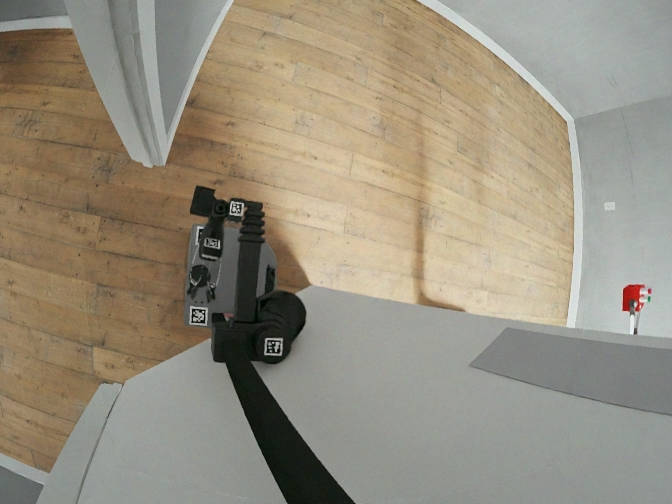

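>>> {"name": "execute_actions", "arguments": {"actions": [{"r1":{"base":{"rotate_rad":-0.75}},"r2":{"base":{"translate_m":0.15}}}], "cameras": []}}

>>> {"name": "execute_actions", "arguments": {"actions": [{"r1":{"base":{"translate_m":-0.3}},"r2":{"base":{"translate_m":0.25}}}], "cameras": []}}

>>> {"name": "execute_actions", "arguments": {"actions": [{"r1":{"base":{"rotate_rad":-0.4}},"r2":{"base":{"rotate_rad":1.6},"joints":{"head_pan_rad":0}}}], "cameras": ["r1_nav_camera","r2_nav_camera"]}}

Scene clock: 179.33 s.
r1.base_odometry: x=-3.788 y=-3.159 heading=+0.229 (m, m, rad; r1's odometry frame)
r1.turned_by_wheels: -0.749 (rad since the last result)
r1.turned_by_imu: -0.736 (rad since the last result)
r1.base_tilt: forward=+0.1 right=+0.2 (deg)
r1.lidar_m: 0.45 1.75 1.87 0.46 0.30 0.27 0.27 0.34 2.93 2.19 2.01 0.43
r1.head_depth_mm: - - 320 403 543 717 1095 / - 292 342 439 609 864 1090 / - 302 366 479 668 - 1068 / - 315 396 528 751 - 1055 / 291 336 428 589 945 - 1048 / 299 360 468 667 1163 1191 1048 / 310 386 514 767 1263 1175 1041
r1.base_status: done
r1.joint_positions: lift_m=+0.270 arm_m=+0.033 wrist_yaw_rad=+3.049 wrist_pitch_rad=-0.417 wrist_roll_rad=+0.016 gripper_m=+0.037 head_pan_rad=-3.094 head_tilt_rad=-1.090
r1.joint_status: not commanded
r1.motor_effort: left_wheel=+1(14) right_wheel=-17(21) lift_m=+29(29) arm_m=+3(3) wrist_yaw_rad=+1(1) wrist_pitch_rad=+7(7) wrist_roll_rad=-1(1) gripper_m=+0(1) head_pan_rad=-3(3) head_tilt_rad=-5(5) (%)
r1.hand_pose: x=-0.0005 y=+0.0459 z=+0.2832 quat_wxyz=(+0.179, +0.703, +0.113, +0.679) (m; r1's base frame)
r1.wrist_depth_mm: 254 313 - - - - - / 259 330 - - - - - / 268 342 440 793 851 857 855 / 272 351 451 670 672 662 688 / 283 365 476 579 582 560 552 / 285 - - - - 477 469 / - - - - 407 408 418
r2.base_odometry: x=-1.022 y=+0.463 heading=+1.848 (m, m, rad; r2's odometry frame)
r2.turned_by_wheels: +0.000 (rad since the last result)
r2.turned_by_imu: +0.000 (rad since the last result)
r2.base_tilt: forward=+1.1 right=+1.3 (deg)
r2.lidar_m: 1.93 1.96 1.56 0.73 0.72 1.87 2.20 2.24 1.81 1.68 1.70 2.09
r2.head_depth_mm: 1718 1934 2123 1835 296 299 729 / 1727 1963 2157 1840 1557 337 1169 / 1766 2007 2173 1847 1562 1349 1196 / 1798 2059 2207 1832 1559 1333 1192 / 1837 2068 2261 1828 1564 1345 1196 / 1866 2119 2253 1839 1563 1353 1196 / 1886 2175 2226 1847 1566 1343 1184
r2.base_status: done
r2.joint_positions: lift_m=+0.889 arm_m=+0.020 wrist_yaw_rad=+1.898 wrist_pitch_rad=-0.027 wrist_roll_rad=+0.018 gripper_m=+0.089 head_pan_rad=+0.293 head_tilt_rad=-0.790
r2.joint_status: not commanded
r2.motor_effort: left_wheel=-2(4) right_wheel=+4(7) lift_m=+33(33) arm_m=-3(3) wrist_yaw_rad=+1(2) wrist_pitch_rad=+15(15) wrist_roll_rad=+0(0) gripper_m=-21(21) head_pan_rad=+4(5) head_tilt_rad=-4(4) (%)
r2.hand_pose: x=+0.2206 y=-0.0831 z=+0.9972 quat_wxyz=(+0.416, +0.585, -0.407, +0.564) (m; r2's base frame)
r2.wrist_depth_mm: - - - - - - - / - - - - - - - / - - 191 - - - - / - - 161 184 - - - / - - 163 195 182 143 - / - - 156 156 154 136 - / - - 155 157 157 - -
r3.base_odometry: x=+0.892 y=+2.613 heading=-1.080 (m, m, rad; r3's odometry frame)
r3.turned_by_wheels: +0.000 (rad since the last result)
r3.turned_by_imu: +0.001 (rad since the last result)
r3.base_tilt: forward=+1.8 right=-0.7 (deg)
r3.lidar_m: 0.90 1.30 1.38 1.81 1.72 0.42 0.28 0.26 0.26 0.33 3.84 0.93
r3.head_depth_mm: 347 439 604 1406 1293 1196 1075 / 320 398 526 774 1281 - 1070 / 301 364 466 652 989 - - / 291 333 419 561 854 - - / - 309 380 493 707 999 1072 / - 296 348 441 601 840 1077 / - 285 320 397 524 773 1102
r3.base_status: not commanded
r3.joint_positions: lift_m=+0.270 arm_m=+0.032 wrist_yaw_rad=+3.035 wrist_pitch_rad=-0.417 wrist_roll_rad=+0.014 gripper_m=+0.037 head_pan_rad=-3.094 head_tilt_rad=-1.091
r3.joint_status: not commanded
r3.motor_effort: left_wheel=-10(10) right_wheel=-2(0) lift_m=+25(25) arm_m=+4(3) wrist_yaw_rad=+1(1) wrist_pitch_rad=+6(6) wrist_roll_rad=+0(0) gripper_m=+0(0) head_pan_rad=-4(3) head_tilt_rad=-4(4) (%)
r3.hand_pose: x=+0.0026 y=+0.0467 z=+0.2829 quat_wxyz=(+0.184, +0.703, +0.108, +0.678) (m; r3's base frame)
r3.wrist_depth_mm: - - - - - - - / - - - - - - - / 862 859 853 840 857 843 834 / 682 674 662 668 665 661 661 / 559 568 - 585 573 557 549 / 488 - - - 455 467 473 / - - - - 411 411 409
pictures: none
No camera images: the call's "cameras" was empty. Leave "cameras" out to get every camera's image.

Scene clock: 183.37 s.
r1.base_odometry: x=-4.080 y=-3.227 heading=+0.229 (m, m, rad; r1's odometry frame)
r1.turned_by_wheels: +0.000 (rad since the last result)
r1.turned_by_imu: +0.002 (rad since the last result)
r1.base_tilt: forward=+0.2 right=+0.2 (deg)
r1.lidar_m: 0.73 2.04 0.45 0.27 0.25 0.25 0.29 2.67 0.96 2.40 2.20 0.79
r1.head_depth_mm: - 290 321 375 452 531 779 / 287 315 368 441 549 669 1059 / 309 360 430 532 685 - 1064 / 350 417 516 673 923 - 1053 / 420 517 1535 1376 1269 - 1048 / 2051 1793 1579 1411 1277 1197 1044 / 2040 1771 1568 1402 1267 1174 1041
r1.base_status: done
r1.joint_positions: lift_m=+0.270 arm_m=+0.033 wrist_yaw_rad=+3.049 wrist_pitch_rad=-0.417 wrist_roll_rad=+0.016 gripper_m=+0.037 head_pan_rad=-3.094 head_tilt_rad=-1.090
r1.joint_status: not commanded
r1.motor_effort: left_wheel=-1(23) right_wheel=-7(18) lift_m=+29(29) arm_m=+3(4) wrist_yaw_rad=+1(1) wrist_pitch_rad=+7(7) wrist_roll_rad=-1(1) gripper_m=-1(0) head_pan_rad=-3(3) head_tilt_rad=-5(5) (%)
r1.hand_pose: x=-0.0005 y=+0.0459 z=+0.2832 quat_wxyz=(+0.179, +0.703, +0.113, +0.679) (m; r1's base frame)
r1.wrist_depth_mm: 217 247 - 364 485 - - / 229 261 - 399 542 - - / 241 277 319 445 611 848 912 / 254 298 340 485 669 659 672 / 269 319 369 555 566 555 552 / 285 - - - - 479 470 / - - - - 417 414 414
r2.base_odometry: x=-1.091 y=+0.704 heading=+1.848 (m, m, rad; r2's odometry frame)
r2.turned_by_wheels: +0.000 (rad since the last result)
r2.turned_by_imu: +0.001 (rad since the last result)
r2.base_tilt: forward=+1.1 right=+1.3 (deg)
r2.lidar_m: 1.68 1.71 1.59 1.47 1.20 0.95 2.45 2.49 1.78 1.66 1.68 1.81
r2.head_depth_mm: 1448 1682 1915 1836 922 298 728 / 1484 1708 1940 1842 1558 337 1176 / 1508 1724 1984 1851 1554 1352 1197 / 1536 1775 2043 1838 1553 1343 1187 / 1568 1814 2074 1846 1551 1357 1188 / 1604 1837 2092 1857 1556 1348 1196 / 1642 1868 2105 1844 1564 1348 1192
r2.base_status: done
r2.joint_positions: lift_m=+0.889 arm_m=+0.020 wrist_yaw_rad=+1.898 wrist_pitch_rad=-0.027 wrist_roll_rad=+0.018 gripper_m=+0.089 head_pan_rad=+0.293 head_tilt_rad=-0.790
r2.joint_status: not commanded
r2.motor_effort: left_wheel=-3(4) right_wheel=+4(7) lift_m=+33(33) arm_m=-3(3) wrist_yaw_rad=+2(2) wrist_pitch_rad=+15(15) wrist_roll_rad=+0(0) gripper_m=-21(21) head_pan_rad=+5(4) head_tilt_rad=-4(4) (%)
r2.hand_pose: x=+0.2206 y=-0.0831 z=+0.9972 quat_wxyz=(+0.416, +0.585, -0.407, +0.564) (m; r2's base frame)
r2.wrist_depth_mm: - - - - - - - / - - - - - - - / - - 189 - - - - / - - 162 184 - - - / - - 162 194 182 143 - / - - 157 155 153 136 - / - - 155 157 157 - -
r3.base_odometry: x=+0.892 y=+2.613 heading=-1.080 (m, m, rad; r3's odometry frame)
r3.turned_by_wheels: +0.000 (rad since the last result)
r3.turned_by_imu: +0.001 (rad since the last result)
r3.base_tilt: forward=+1.7 right=-0.8 (deg)
r3.lidar_m: 0.90 1.30 1.38 1.81 1.72 0.42 0.28 0.26 0.26 0.33 3.83 0.93
r3.head_depth_mm: 346 439 606 1426 1305 1199 1077 / 320 399 526 773 1278 - 1070 / 301 364 467 651 991 - - / 290 333 419 561 851 - - / - 309 380 495 707 1000 1074 / - 296 348 441 602 847 1074 / - 285 320 398 525 773 1095
r3.base_status: not commanded
r3.joint_positions: lift_m=+0.270 arm_m=+0.032 wrist_yaw_rad=+3.035 wrist_pitch_rad=-0.417 wrist_roll_rad=+0.014 gripper_m=+0.037 head_pan_rad=-3.094 head_tilt_rad=-1.091
r3.joint_status: not commanded
r3.motor_effort: left_wheel=-10(10) right_wheel=-1(2) lift_m=+24(25) arm_m=+4(4) wrist_yaw_rad=+0(0) wrist_pitch_rad=+6(6) wrist_roll_rad=+0(0) gripper_m=+0(0) head_pan_rad=-4(3) head_tilt_rad=-3(4) (%)
r3.hand_pose: x=+0.0026 y=+0.0467 z=+0.2829 quat_wxyz=(+0.184, +0.703, +0.108, +0.678) (m; r3's base frame)
r3.wrist_depth_mm: - - - - - - - / - - - - - - - / 856 854 867 838 844 832 837 / 669 668 676 670 663 665 666 / 555 564 - 583 572 551 552 / 491 - - - 457 469 466 / - - - - 412 411 406
pictures: none
No camera images: the call's "cameras" was empty. Leave "cameras" out to get every camera's image.

Scene clock: 186.83 s.
r1.base_odometry: x=-4.080 y=-3.227 heading=-0.170 (m, m, rad; r1's odometry frame)
r1.turned_by_wheels: -0.400 (rad since the last result)
r1.turned_by_imu: -0.393 (rad since the last result)
r1.base_tilt: forward=+0.2 right=+0.1 (deg)
r1.lidar_m: 0.72 0.75 2.13 0.39 0.28 0.27 0.27 0.36 2.67 1.09 2.29 1.97
r1.head_depth_mm: - - 315 389 509 654 1090 / - 294 342 431 583 797 1085 / - 306 374 482 663 - 1073 / 289 330 412 548 775 - 1058 / 300 358 458 635 1030 - 1048 / 318 394 517 752 1243 1198 1046 / 343 434 593 1394 1266 1173 1043
r1.base_status: done
r1.joint_positions: lift_m=+0.270 arm_m=+0.033 wrist_yaw_rad=+3.049 wrist_pitch_rad=-0.417 wrist_roll_rad=+0.016 gripper_m=+0.037 head_pan_rad=-3.094 head_tilt_rad=-1.090
r1.joint_status: not commanded
r1.motor_effort: left_wheel=+0(12) right_wheel=-10(14) lift_m=+29(29) arm_m=+3(3) wrist_yaw_rad=+0(0) wrist_pitch_rad=+7(7) wrist_roll_rad=+0(0) gripper_m=+0(0) head_pan_rad=-3(4) head_tilt_rad=-5(5) (%)
r1.hand_pose: x=-0.0005 y=+0.0459 z=+0.2832 quat_wxyz=(+0.179, +0.703, +0.113, +0.679) (m; r1's base frame)
r1.wrist_depth_mm: 239 288 - 675 - - - / 248 301 - 713 - - - / 256 320 397 782 870 855 849 / 265 333 415 665 684 670 675 / 276 342 433 581 585 561 562 / 282 - - - - 475 470 / - - - - 413 412 416
r2.base_odometry: x=-1.091 y=+0.704 heading=-2.836 (m, m, rad; r2's odometry frame)
r2.turned_by_wheels: +1.600 (rad since the last result)
r2.turned_by_imu: +1.620 (rad since the last result)
r2.base_tilt: forward=+1.1 right=+1.4 (deg)
r2.lidar_m: 1.47 1.09 0.98 2.45 2.51 1.76 1.66 1.69 1.78 1.68 1.72 1.57
r2.head_depth_mm: 1364 1541 1791 1841 336 332 1192 / 1346 1532 1770 1850 336 319 1177 / 1338 1525 1771 1840 294 297 1172 / 1324 1521 1768 1847 1518 1337 1179 / 3001 2873 2224 1833 1547 1343 1192 / - 2887 2266 1822 1546 1346 1183 / 3619 2848 2253 1837 1521 1350 1189
r2.base_status: done
r2.joint_positions: lift_m=+0.889 arm_m=+0.020 wrist_yaw_rad=+1.898 wrist_pitch_rad=-0.027 wrist_roll_rad=+0.018 gripper_m=+0.089 head_pan_rad=+0.007 head_tilt_rad=-0.790
r2.joint_status: all done
r2.motor_effort: left_wheel=-2(6) right_wheel=+4(9) lift_m=+33(33) arm_m=-3(4) wrist_yaw_rad=+1(2) wrist_pitch_rad=+15(15) wrist_roll_rad=+0(0) gripper_m=-21(21) head_pan_rad=-4(35) head_tilt_rad=-5(4) (%)
r2.hand_pose: x=+0.2206 y=-0.0831 z=+0.9972 quat_wxyz=(+0.416, +0.585, -0.407, +0.564) (m; r2's base frame)
r2.wrist_depth_mm: 794 - - - - - - / 874 - - - - - - / 923 - 188 - - - - / 914 - 163 184 - - - / - - 163 194 183 142 - / - - 156 155 153 136 - / - - 156 157 157 - -
r3.base_odometry: x=+0.892 y=+2.613 heading=-1.080 (m, m, rad; r3's odometry frame)
r3.turned_by_wheels: +0.000 (rad since the last result)
r3.turned_by_imu: +0.001 (rad since the last result)
r3.base_tilt: forward=+1.7 right=-0.7 (deg)
r3.lidar_m: 0.90 1.30 1.38 1.82 1.72 0.42 0.28 0.26 0.26 0.33 3.83 0.93
r3.head_depth_mm: 346 439 604 1406 1296 1195 1074 / 320 398 526 773 1278 - 1068 / 302 363 466 652 993 - - / 291 333 419 562 851 - - / - 309 379 494 707 992 1071 / - 296 347 441 600 846 1078 / - 285 320 398 524 773 1096
r3.base_status: not commanded
r3.joint_positions: lift_m=+0.270 arm_m=+0.032 wrist_yaw_rad=+3.035 wrist_pitch_rad=-0.417 wrist_roll_rad=+0.014 gripper_m=+0.037 head_pan_rad=-3.094 head_tilt_rad=-1.091
r3.joint_status: not commanded
r3.motor_effort: left_wheel=-10(9) right_wheel=-1(2) lift_m=+25(24) arm_m=+4(4) wrist_yaw_rad=+0(1) wrist_pitch_rad=+6(6) wrist_roll_rad=+0(0) gripper_m=+0(0) head_pan_rad=-4(3) head_tilt_rad=-4(3) (%)
r3.hand_pose: x=+0.0026 y=+0.0467 z=+0.2829 quat_wxyz=(+0.184, +0.703, +0.108, +0.678) (m; r3's base frame)
r3.wrist_depth_mm: - - - - - - - / - - - - - - - / 867 851 858 840 835 836 832 / 672 674 670 663 671 670 657 / 554 565 - 583 571 554 555 / 491 - - - 460 472 470 / - - - - 411 409 410
pictures: r1_nav_camera (sideways: a quarter turn counterclockwise sets it upright), r2_nav_camera (sideways: a quarter turn counterclockwise sets it upright)
camera_calibration (this result's frames):
r1_nav_camera: T_world_to_cam=[[-0.899308, -0.0815224, 0.42965, -0.512994], [-0.0991702, 0.994893, -0.0188025, 0.0799594], [-0.425923, -0.0595177, -0.9028, 1.13538], [0, 0, 0, 1]] pos_world=[0.0301758, -0.0537961, 1.24694]
r2_nav_camera: T_world_to_cam=[[0.708699, 0.0110818, 0.705424, -0.878168], [-0.00935559, -0.999641, 0.0251029, 0.0166357], [0.705449, -0.02439, -0.708341, 0.878708], [0, 0, 0, 1]] pos_world=[0.00262882, 0.0477932, 1.24149]
Images, in order (width x height): r1_nav_camera 672x504, r2_nav_camera 672x504.

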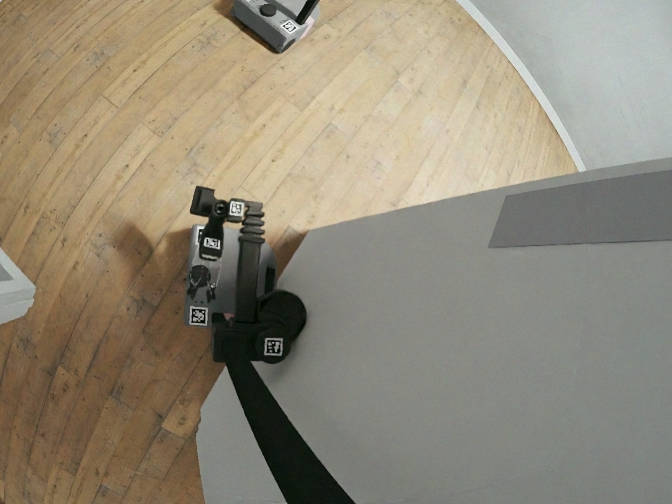

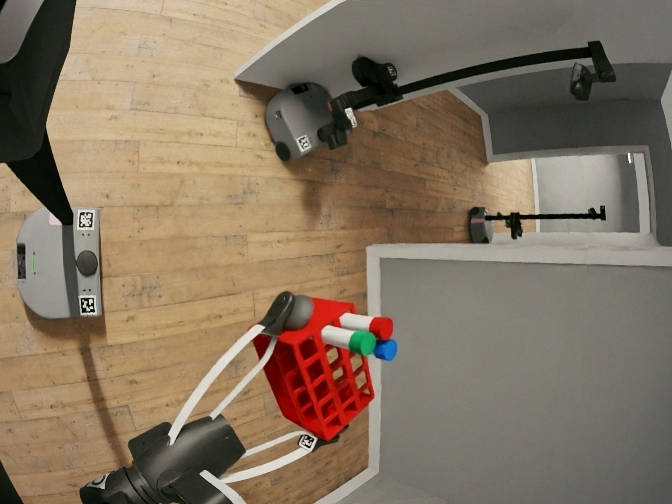

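>>> {"name": "execute_actions", "arguments": {"actions": [{"r1":{"base":{"translate_m":-0.13}},"r2":{"base":{"rotate_rad":0.21},"joints":{"head_tilt_rad":-1.0,"lift_m":0.85}}}], "cameras": []}}

>>> {"name": "execute_actions", "arguments": {"actions": [{"r2":{"base":{"translate_m":0.85}}}], "cameras": ["r2_nav_camera"]}}

Scene clock: 198.73 s.
r1.base_odometry: x=-4.158 y=-3.214 heading=-0.133 (m, m, rad; r1's odometry frame)
r1.turned_by_wheels: +0.037 (rad since the last result)
r1.turned_by_imu: +0.015 (rad since the last result)
r1.base_tilt: forward=+0.2 right=+0.1 (deg)
r1.lidar_m: 0.79 0.86 2.18 0.34 0.26 0.26 0.28 0.40 2.64 1.09 2.34 2.01
r1.head_depth_mm: - - 314 381 485 603 1063 / - 296 346 429 567 752 1086 / - 316 385 492 661 - 1067 / 296 348 435 574 811 - 1053 / 318 388 497 693 1134 - 1049 / 349 436 583 1348 1277 1199 1049 / 390 1665 1559 1395 1268 1172 1042
r1.base_status: translate_m time_out (by the wheels' count: -0.0791 of -0.1300)
r1.joint_positions: lift_m=+0.270 arm_m=+0.033 wrist_yaw_rad=+3.050 wrist_pitch_rad=-0.416 wrist_roll_rad=+0.016 gripper_m=+0.037 head_pan_rad=-3.097 head_tilt_rad=-1.090
r1.joint_status: not commanded
r1.motor_effort: left_wheel=-5(100) right_wheel=-5(67) lift_m=+31(31) arm_m=+2(4) wrist_yaw_rad=+0(3) wrist_pitch_rad=+6(7) wrist_roll_rad=-1(0) gripper_m=+0(1) head_pan_rad=-2(4) head_tilt_rad=-4(5) (%)
r1.hand_pose: x=-0.0007 y=+0.0459 z=+0.2833 quat_wxyz=(+0.179, +0.703, +0.113, +0.679) (m; r1's base frame)
r1.wrist_depth_mm: 229 269 - 490 - - - / 238 288 - 535 - - - / 249 301 365 582 861 878 861 / 260 316 376 630 678 659 676 / 272 331 410 592 578 560 555 / 278 - - - - 478 479 / - - - - 414 409 410
r2.base_odometry: x=-1.091 y=+0.704 heading=-2.626 (m, m, rad; r2's odometry frame)
r2.turned_by_wheels: +0.210 (rad since the last result)
r2.turned_by_imu: +0.212 (rad since the last result)
r2.base_tilt: forward=+1.1 right=+1.3 (deg)
r2.lidar_m: 1.47 1.06 1.05 2.45 2.07 1.67 1.66 1.81 1.70 1.69 1.84 1.49
r2.head_depth_mm: 1403 1636 1766 372 391 1251 1133 / 1466 1659 1768 376 363 1248 1141 / 2434 2049 1767 312 332 1231 1137 / 2408 2048 1774 1525 1340 1249 1141 / 2416 2029 1752 1551 1389 1244 1143 / 2450 2046 1767 1528 1381 1242 1137 / 2435 1908 1250 1470 1383 1250 1136
r2.base_status: done
r2.joint_positions: lift_m=+0.850 arm_m=+0.020 wrist_yaw_rad=+1.898 wrist_pitch_rad=-0.027 wrist_roll_rad=+0.018 gripper_m=+0.089 head_pan_rad=+0.007 head_tilt_rad=-0.988
r2.joint_status: all done
r2.motor_effort: left_wheel=-3(5) right_wheel=+4(6) lift_m=+16(29) arm_m=-3(4) wrist_yaw_rad=+1(1) wrist_pitch_rad=+15(15) wrist_roll_rad=+0(0) gripper_m=-21(22) head_pan_rad=-5(5) head_tilt_rad=-6(21) (%)
r2.hand_pose: x=+0.2206 y=-0.0831 z=+0.9581 quat_wxyz=(+0.416, +0.585, -0.407, +0.564) (m; r2's base frame)
r2.wrist_depth_mm: - 969 - - - - - / - 991 - - - - - / - - 189 - - - - / - - 162 184 - - - / - - 163 194 182 143 - / - - 157 155 154 136 - / - - 156 158 157 - -
r3.base_odometry: x=+0.892 y=+2.613 heading=-1.080 (m, m, rad; r3's odometry frame)
r3.turned_by_wheels: +0.000 (rad since the last result)
r3.turned_by_imu: +0.002 (rad since the last result)
r3.base_tilt: forward=+1.7 right=-0.8 (deg)
r3.lidar_m: 0.90 1.30 1.39 1.82 1.72 0.42 0.28 0.26 0.26 0.33 3.83 0.93
r3.head_depth_mm: 346 438 604 1418 1296 1195 1078 / 320 398 526 774 1284 - 1068 / 301 363 466 651 992 - - / 290 334 419 562 854 - - / - 309 380 495 706 995 1075 / - 296 348 441 602 843 1075 / - 285 320 398 525 773 1100
r3.base_status: not commanded
r3.joint_positions: lift_m=+0.270 arm_m=+0.032 wrist_yaw_rad=+3.035 wrist_pitch_rad=-0.417 wrist_roll_rad=+0.014 gripper_m=+0.037 head_pan_rad=-3.094 head_tilt_rad=-1.091
r3.joint_status: not commanded
r3.motor_effort: left_wheel=-10(10) right_wheel=-1(2) lift_m=+25(25) arm_m=+4(4) wrist_yaw_rad=+1(0) wrist_pitch_rad=+6(6) wrist_roll_rad=+0(0) gripper_m=+0(1) head_pan_rad=-4(3) head_tilt_rad=-3(4) (%)
r3.hand_pose: x=+0.0026 y=+0.0467 z=+0.2829 quat_wxyz=(+0.184, +0.703, +0.108, +0.678) (m; r3's base frame)
r3.wrist_depth_mm: - - - - - - - / - - - - - - - / 841 845 840 844 840 846 819 / 671 666 666 671 661 678 664 / 556 566 - 580 566 555 551 / 489 - - - 455 472 466 / - - - - 409 409 412
pictures: none
No camera images: the call's "cameras" was empty. Leave "cameras" out to get every camera's image.

not run: a stop came earlier in this reply.

>>> {"name": "execute_actions", "arguments": {"actions": [{"r1":{"base":{"translate_m":0.01}},"r2":{"base":{"translate_m":0.75}}}], "cameras": ["r2_nav_camera"]}}

Scene clock: 211.03 s.
r1.base_odometry: x=-4.148 y=-3.215 heading=-0.133 (m, m, rad; r1's odometry frame)
r1.turned_by_wheels: +0.000 (rad since the last result)
r1.turned_by_imu: +0.003 (rad since the last result)
r1.base_tilt: forward=+0.2 right=+0.2 (deg)
r1.lidar_m: 0.78 0.85 2.17 0.35 0.27 0.26 0.28 0.40 2.64 0.43 0.43 1.99
r1.head_depth_mm: - - 314 382 489 609 1067 / - 297 345 430 569 757 1086 / - 314 383 490 660 - 1070 / 296 345 430 570 806 - 1056 / 314 384 491 684 1118 - 1049 / 344 429 572 951 1274 1188 1048 / 382 519 1553 1402 1268 1166 1037
r1.base_status: done
r1.joint_positions: lift_m=+0.270 arm_m=+0.033 wrist_yaw_rad=+3.050 wrist_pitch_rad=-0.416 wrist_roll_rad=+0.016 gripper_m=+0.037 head_pan_rad=-3.097 head_tilt_rad=-1.090
r1.joint_status: not commanded
r1.motor_effort: left_wheel=-1(5) right_wheel=-6(7) lift_m=+31(31) arm_m=+1(2) wrist_yaw_rad=+0(0) wrist_pitch_rad=+6(7) wrist_roll_rad=-1(1) gripper_m=+0(1) head_pan_rad=-2(2) head_tilt_rad=-5(5) (%)
r1.hand_pose: x=-0.0007 y=+0.0459 z=+0.2833 quat_wxyz=(+0.179, +0.703, +0.113, +0.679) (m; r1's base frame)
r1.wrist_depth_mm: 232 273 - 497 - - - / 241 286 - 542 - - - / 248 300 361 595 866 871 850 / 260 322 387 618 662 670 666 / 274 329 410 585 579 559 561 / 281 - - - - 468 473 / - - - - 415 416 415
r2.base_odometry: x=-1.743 y=+0.334 heading=-2.626 (m, m, rad; r2's odometry frame)
r2.turned_by_wheels: +0.000 (rad since the last result)
r2.turned_by_imu: +0.003 (rad since the last result)
r2.base_tilt: forward=+1.1 right=+1.3 (deg)
r2.lidar_m: 2.36 0.86 0.46 0.72 2.56 2.42 2.40 2.24 1.80 1.79 0.92 0.74
r2.head_depth_mm: 2256 909 948 373 392 1251 1137 / 2298 2063 1758 376 363 1254 1142 / 2309 2030 1751 312 332 1229 1139 / 2419 2037 1761 1516 1341 1250 1139 / 2415 2042 1751 1544 1389 1250 1133 / 2432 2052 1768 1539 1380 1248 1132 / 2395 2035 1753 1545 1379 1217 1092
r2.base_status: done
r2.joint_positions: lift_m=+0.850 arm_m=+0.020 wrist_yaw_rad=+1.898 wrist_pitch_rad=-0.027 wrist_roll_rad=+0.018 gripper_m=+0.089 head_pan_rad=+0.007 head_tilt_rad=-0.988
r2.joint_status: not commanded
r2.motor_effort: left_wheel=-2(4) right_wheel=+4(7) lift_m=+16(16) arm_m=-5(4) wrist_yaw_rad=+2(2) wrist_pitch_rad=+15(15) wrist_roll_rad=+0(0) gripper_m=-21(21) head_pan_rad=-5(4) head_tilt_rad=-5(6) (%)
r2.hand_pose: x=+0.2206 y=-0.0831 z=+0.9581 quat_wxyz=(+0.416, +0.585, -0.407, +0.564) (m; r2's base frame)
r2.wrist_depth_mm: 649 786 - - - - 475 / 648 805 - - - - 491 / 593 798 190 - - - 502 / 628 831 161 184 - 587 515 / 641 802 162 193 181 142 523 / 634 779 156 155 154 135 520 / 658 874 156 157 157 584 575
r3.base_odometry: x=+0.892 y=+2.613 heading=-1.080 (m, m, rad; r3's odometry frame)
r3.turned_by_wheels: +0.000 (rad since the last result)
r3.turned_by_imu: +0.002 (rad since the last result)
r3.base_tilt: forward=+1.7 right=-0.8 (deg)
r3.lidar_m: 0.90 1.30 1.38 1.81 1.72 0.42 0.28 0.26 0.26 0.33 3.83 0.93
r3.head_depth_mm: 346 439 605 1396 1303 1195 1081 / 320 399 525 775 1276 - 1071 / 301 363 466 650 992 - - / 291 334 418 561 852 - - / - 309 379 494 707 993 1074 / - 296 347 441 602 843 1073 / - 285 320 398 524 771 1099
r3.base_status: not commanded
r3.joint_positions: lift_m=+0.270 arm_m=+0.032 wrist_yaw_rad=+3.035 wrist_pitch_rad=-0.417 wrist_roll_rad=+0.014 gripper_m=+0.037 head_pan_rad=-3.094 head_tilt_rad=-1.091
r3.joint_status: not commanded
r3.motor_effort: left_wheel=-10(10) right_wheel=-2(2) lift_m=+25(24) arm_m=+4(3) wrist_yaw_rad=+1(1) wrist_pitch_rad=+5(5) wrist_roll_rad=+0(0) gripper_m=+0(0) head_pan_rad=-3(5) head_tilt_rad=-4(3) (%)
r3.hand_pose: x=+0.0026 y=+0.0467 z=+0.2829 quat_wxyz=(+0.184, +0.703, +0.108, +0.678) (m; r3's base frame)
r3.wrist_depth_mm: - - - - - - - / - - - - - - - / 858 838 845 838 838 849 825 / 676 666 664 665 670 660 663 / 559 569 - 584 570 551 551 / 492 - - - 458 472 473 / - - - - 411 411 409
pictures: r2_nav_camera (sideways: a quarter turn counterclockwise sets it upright)
camera_calibration (this result's frames):
r2_nav_camera: T_world_to_cam=[[0.833324, 0.0118528, 0.552658, -0.679881], [-0.00424947, -0.999603, 0.027846, 0.0130401], [0.552768, -0.0255533, -0.832943, 1.04166], [0, 0, 0, 1]] pos_world=[-0.0091792, 0.0477112, 1.24302]
Images, in order (width x height): r2_nav_camera 672x504.

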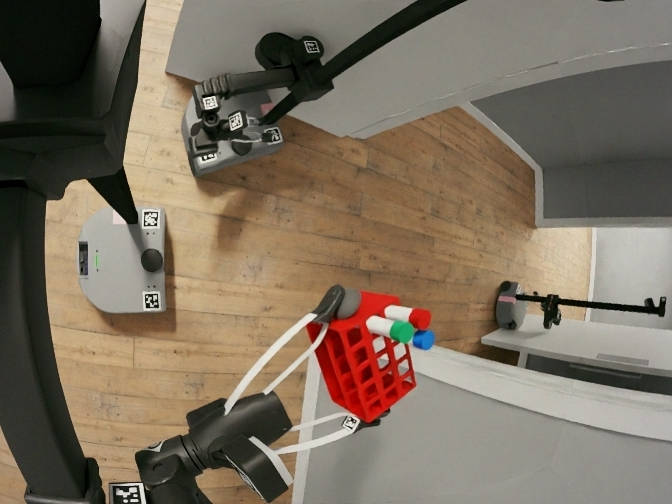

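>>> {"name": "execute_actions", "arguments": {"actions": [{"r2":{"base":{"translate_m":0.55}}}], "cameras": ["r2_nav_camera"]}}

Scene clock: 221.63 s.
r1.base_odometry: x=-4.148 y=-3.215 heading=-0.133 (m, m, rad; r1's odometry frame)
r1.turned_by_wheels: +0.000 (rad since the last result)
r1.turned_by_imu: +0.003 (rad since the last result)
r1.base_tilt: forward=+0.1 right=+0.2 (deg)
r1.lidar_m: 0.30 0.31 2.17 0.35 0.27 0.26 0.28 0.40 2.64 2.74 2.33 1.99
r1.head_depth_mm: - - 313 382 488 610 1063 / - 297 345 429 569 758 1086 / - 314 383 491 662 - 1067 / 296 346 431 571 806 - 1053 / 314 384 491 682 1116 - 1050 / 344 429 573 953 1275 1195 1048 / 381 520 1534 1398 1271 1176 1042
r1.base_status: not commanded
r1.joint_positions: lift_m=+0.270 arm_m=+0.033 wrist_yaw_rad=+3.050 wrist_pitch_rad=-0.416 wrist_roll_rad=+0.016 gripper_m=+0.037 head_pan_rad=-3.097 head_tilt_rad=-1.090
r1.joint_status: not commanded
r1.motor_effort: left_wheel=-2(2) right_wheel=-6(6) lift_m=+31(31) arm_m=+3(2) wrist_yaw_rad=+0(1) wrist_pitch_rad=+6(7) wrist_roll_rad=+0(0) gripper_m=+0(0) head_pan_rad=-2(2) head_tilt_rad=-4(4) (%)
r1.hand_pose: x=-0.0007 y=+0.0459 z=+0.2833 quat_wxyz=(+0.179, +0.703, +0.113, +0.679) (m; r1's base frame)
r1.wrist_depth_mm: 229 272 - 486 - - - / 239 287 - 527 - - - / 248 299 364 597 902 864 830 / 260 319 386 631 670 677 673 / 271 335 418 581 579 541 539 / 281 - - - - 473 384 / - - - - 414 411 367
r2.base_odometry: x=-2.222 y=+0.063 heading=-2.626 (m, m, rad; r2's odometry frame)
r2.turned_by_wheels: +0.000 (rad since the last result)
r2.turned_by_imu: +0.002 (rad since the last result)
r2.base_tilt: forward=+1.1 right=+1.3 (deg)
r2.lidar_m: 1.81 1.55 0.60 0.52 0.52 2.97 2.93 2.34 1.89 0.48 0.30 1.43
r2.head_depth_mm: 1924 1954 1772 372 391 1256 1007 / 1976 1957 1763 375 369 1243 1124 / 2431 2021 1772 312 332 1237 1134 / 2424 2042 1757 1531 1342 1251 1140 / 2443 2054 1757 1542 1379 1251 1136 / 2416 2035 1760 1548 1377 1255 1132 / 2431 2040 1759 1548 1372 1252 1137
r2.base_status: done
r2.joint_positions: lift_m=+0.850 arm_m=+0.020 wrist_yaw_rad=+1.898 wrist_pitch_rad=-0.027 wrist_roll_rad=+0.018 gripper_m=+0.089 head_pan_rad=+0.007 head_tilt_rad=-0.988
r2.joint_status: not commanded
r2.motor_effort: left_wheel=-2(4) right_wheel=+4(7) lift_m=+16(16) arm_m=-4(3) wrist_yaw_rad=+1(2) wrist_pitch_rad=+15(15) wrist_roll_rad=+0(0) gripper_m=-21(21) head_pan_rad=-4(5) head_tilt_rad=-5(5) (%)
r2.hand_pose: x=+0.2206 y=-0.0831 z=+0.9581 quat_wxyz=(+0.416, +0.585, -0.407, +0.564) (m; r2's base frame)
r2.wrist_depth_mm: - - - - - - - / - - - - - - - / - - 189 - - - - / - - 162 185 - - - / - - 163 193 182 143 - / - - 157 155 154 136 - / 621 - 155 157 158 - -
r3.base_odometry: x=+0.892 y=+2.613 heading=-1.080 (m, m, rad; r3's odometry frame)
r3.turned_by_wheels: +0.000 (rad since the last result)
r3.turned_by_imu: +0.002 (rad since the last result)
r3.base_tilt: forward=+1.7 right=-0.8 (deg)
r3.lidar_m: 0.90 1.30 1.39 1.82 1.72 0.42 0.28 0.26 0.26 0.33 3.83 0.93
r3.head_depth_mm: 346 439 605 1414 1298 1197 1082 / 320 399 525 775 1279 - 1068 / 301 363 466 651 989 - - / 291 333 418 561 854 - - / - 309 380 494 705 997 1075 / - 296 348 440 603 840 1075 / - 285 320 398 525 772 1100
r3.base_status: not commanded
r3.joint_positions: lift_m=+0.270 arm_m=+0.032 wrist_yaw_rad=+3.035 wrist_pitch_rad=-0.417 wrist_roll_rad=+0.014 gripper_m=+0.037 head_pan_rad=-3.094 head_tilt_rad=-1.091
r3.joint_status: not commanded
r3.motor_effort: left_wheel=-10(10) right_wheel=-2(2) lift_m=+25(25) arm_m=+4(3) wrist_yaw_rad=+1(0) wrist_pitch_rad=+6(6) wrist_roll_rad=+0(0) gripper_m=+0(1) head_pan_rad=-4(4) head_tilt_rad=-3(4) (%)
r3.hand_pose: x=+0.0026 y=+0.0467 z=+0.2829 quat_wxyz=(+0.184, +0.703, +0.108, +0.678) (m; r3's base frame)
r3.wrist_depth_mm: - - - - - - - / - - - - - - - / 850 835 842 849 851 842 821 / 671 667 667 679 667 669 660 / 556 570 - 587 571 551 548 / 491 - - - 460 472 468 / - - - - 413 412 411
pictures: r2_nav_camera (sideways: a quarter turn counterclockwise sets it upright)
camera_calibration (this result's frames):
r2_nav_camera: T_world_to_cam=[[0.833351, 0.011853, 0.552617, -0.679828], [-0.00424818, -0.999603, 0.0278466, 0.0130394], [0.552728, -0.0255536, -0.83297, 1.04169], [0, 0, 0, 1]] pos_world=[-0.00918208, 0.0477112, 1.24302]
Images, in order (width x height): r2_nav_camera 672x504.

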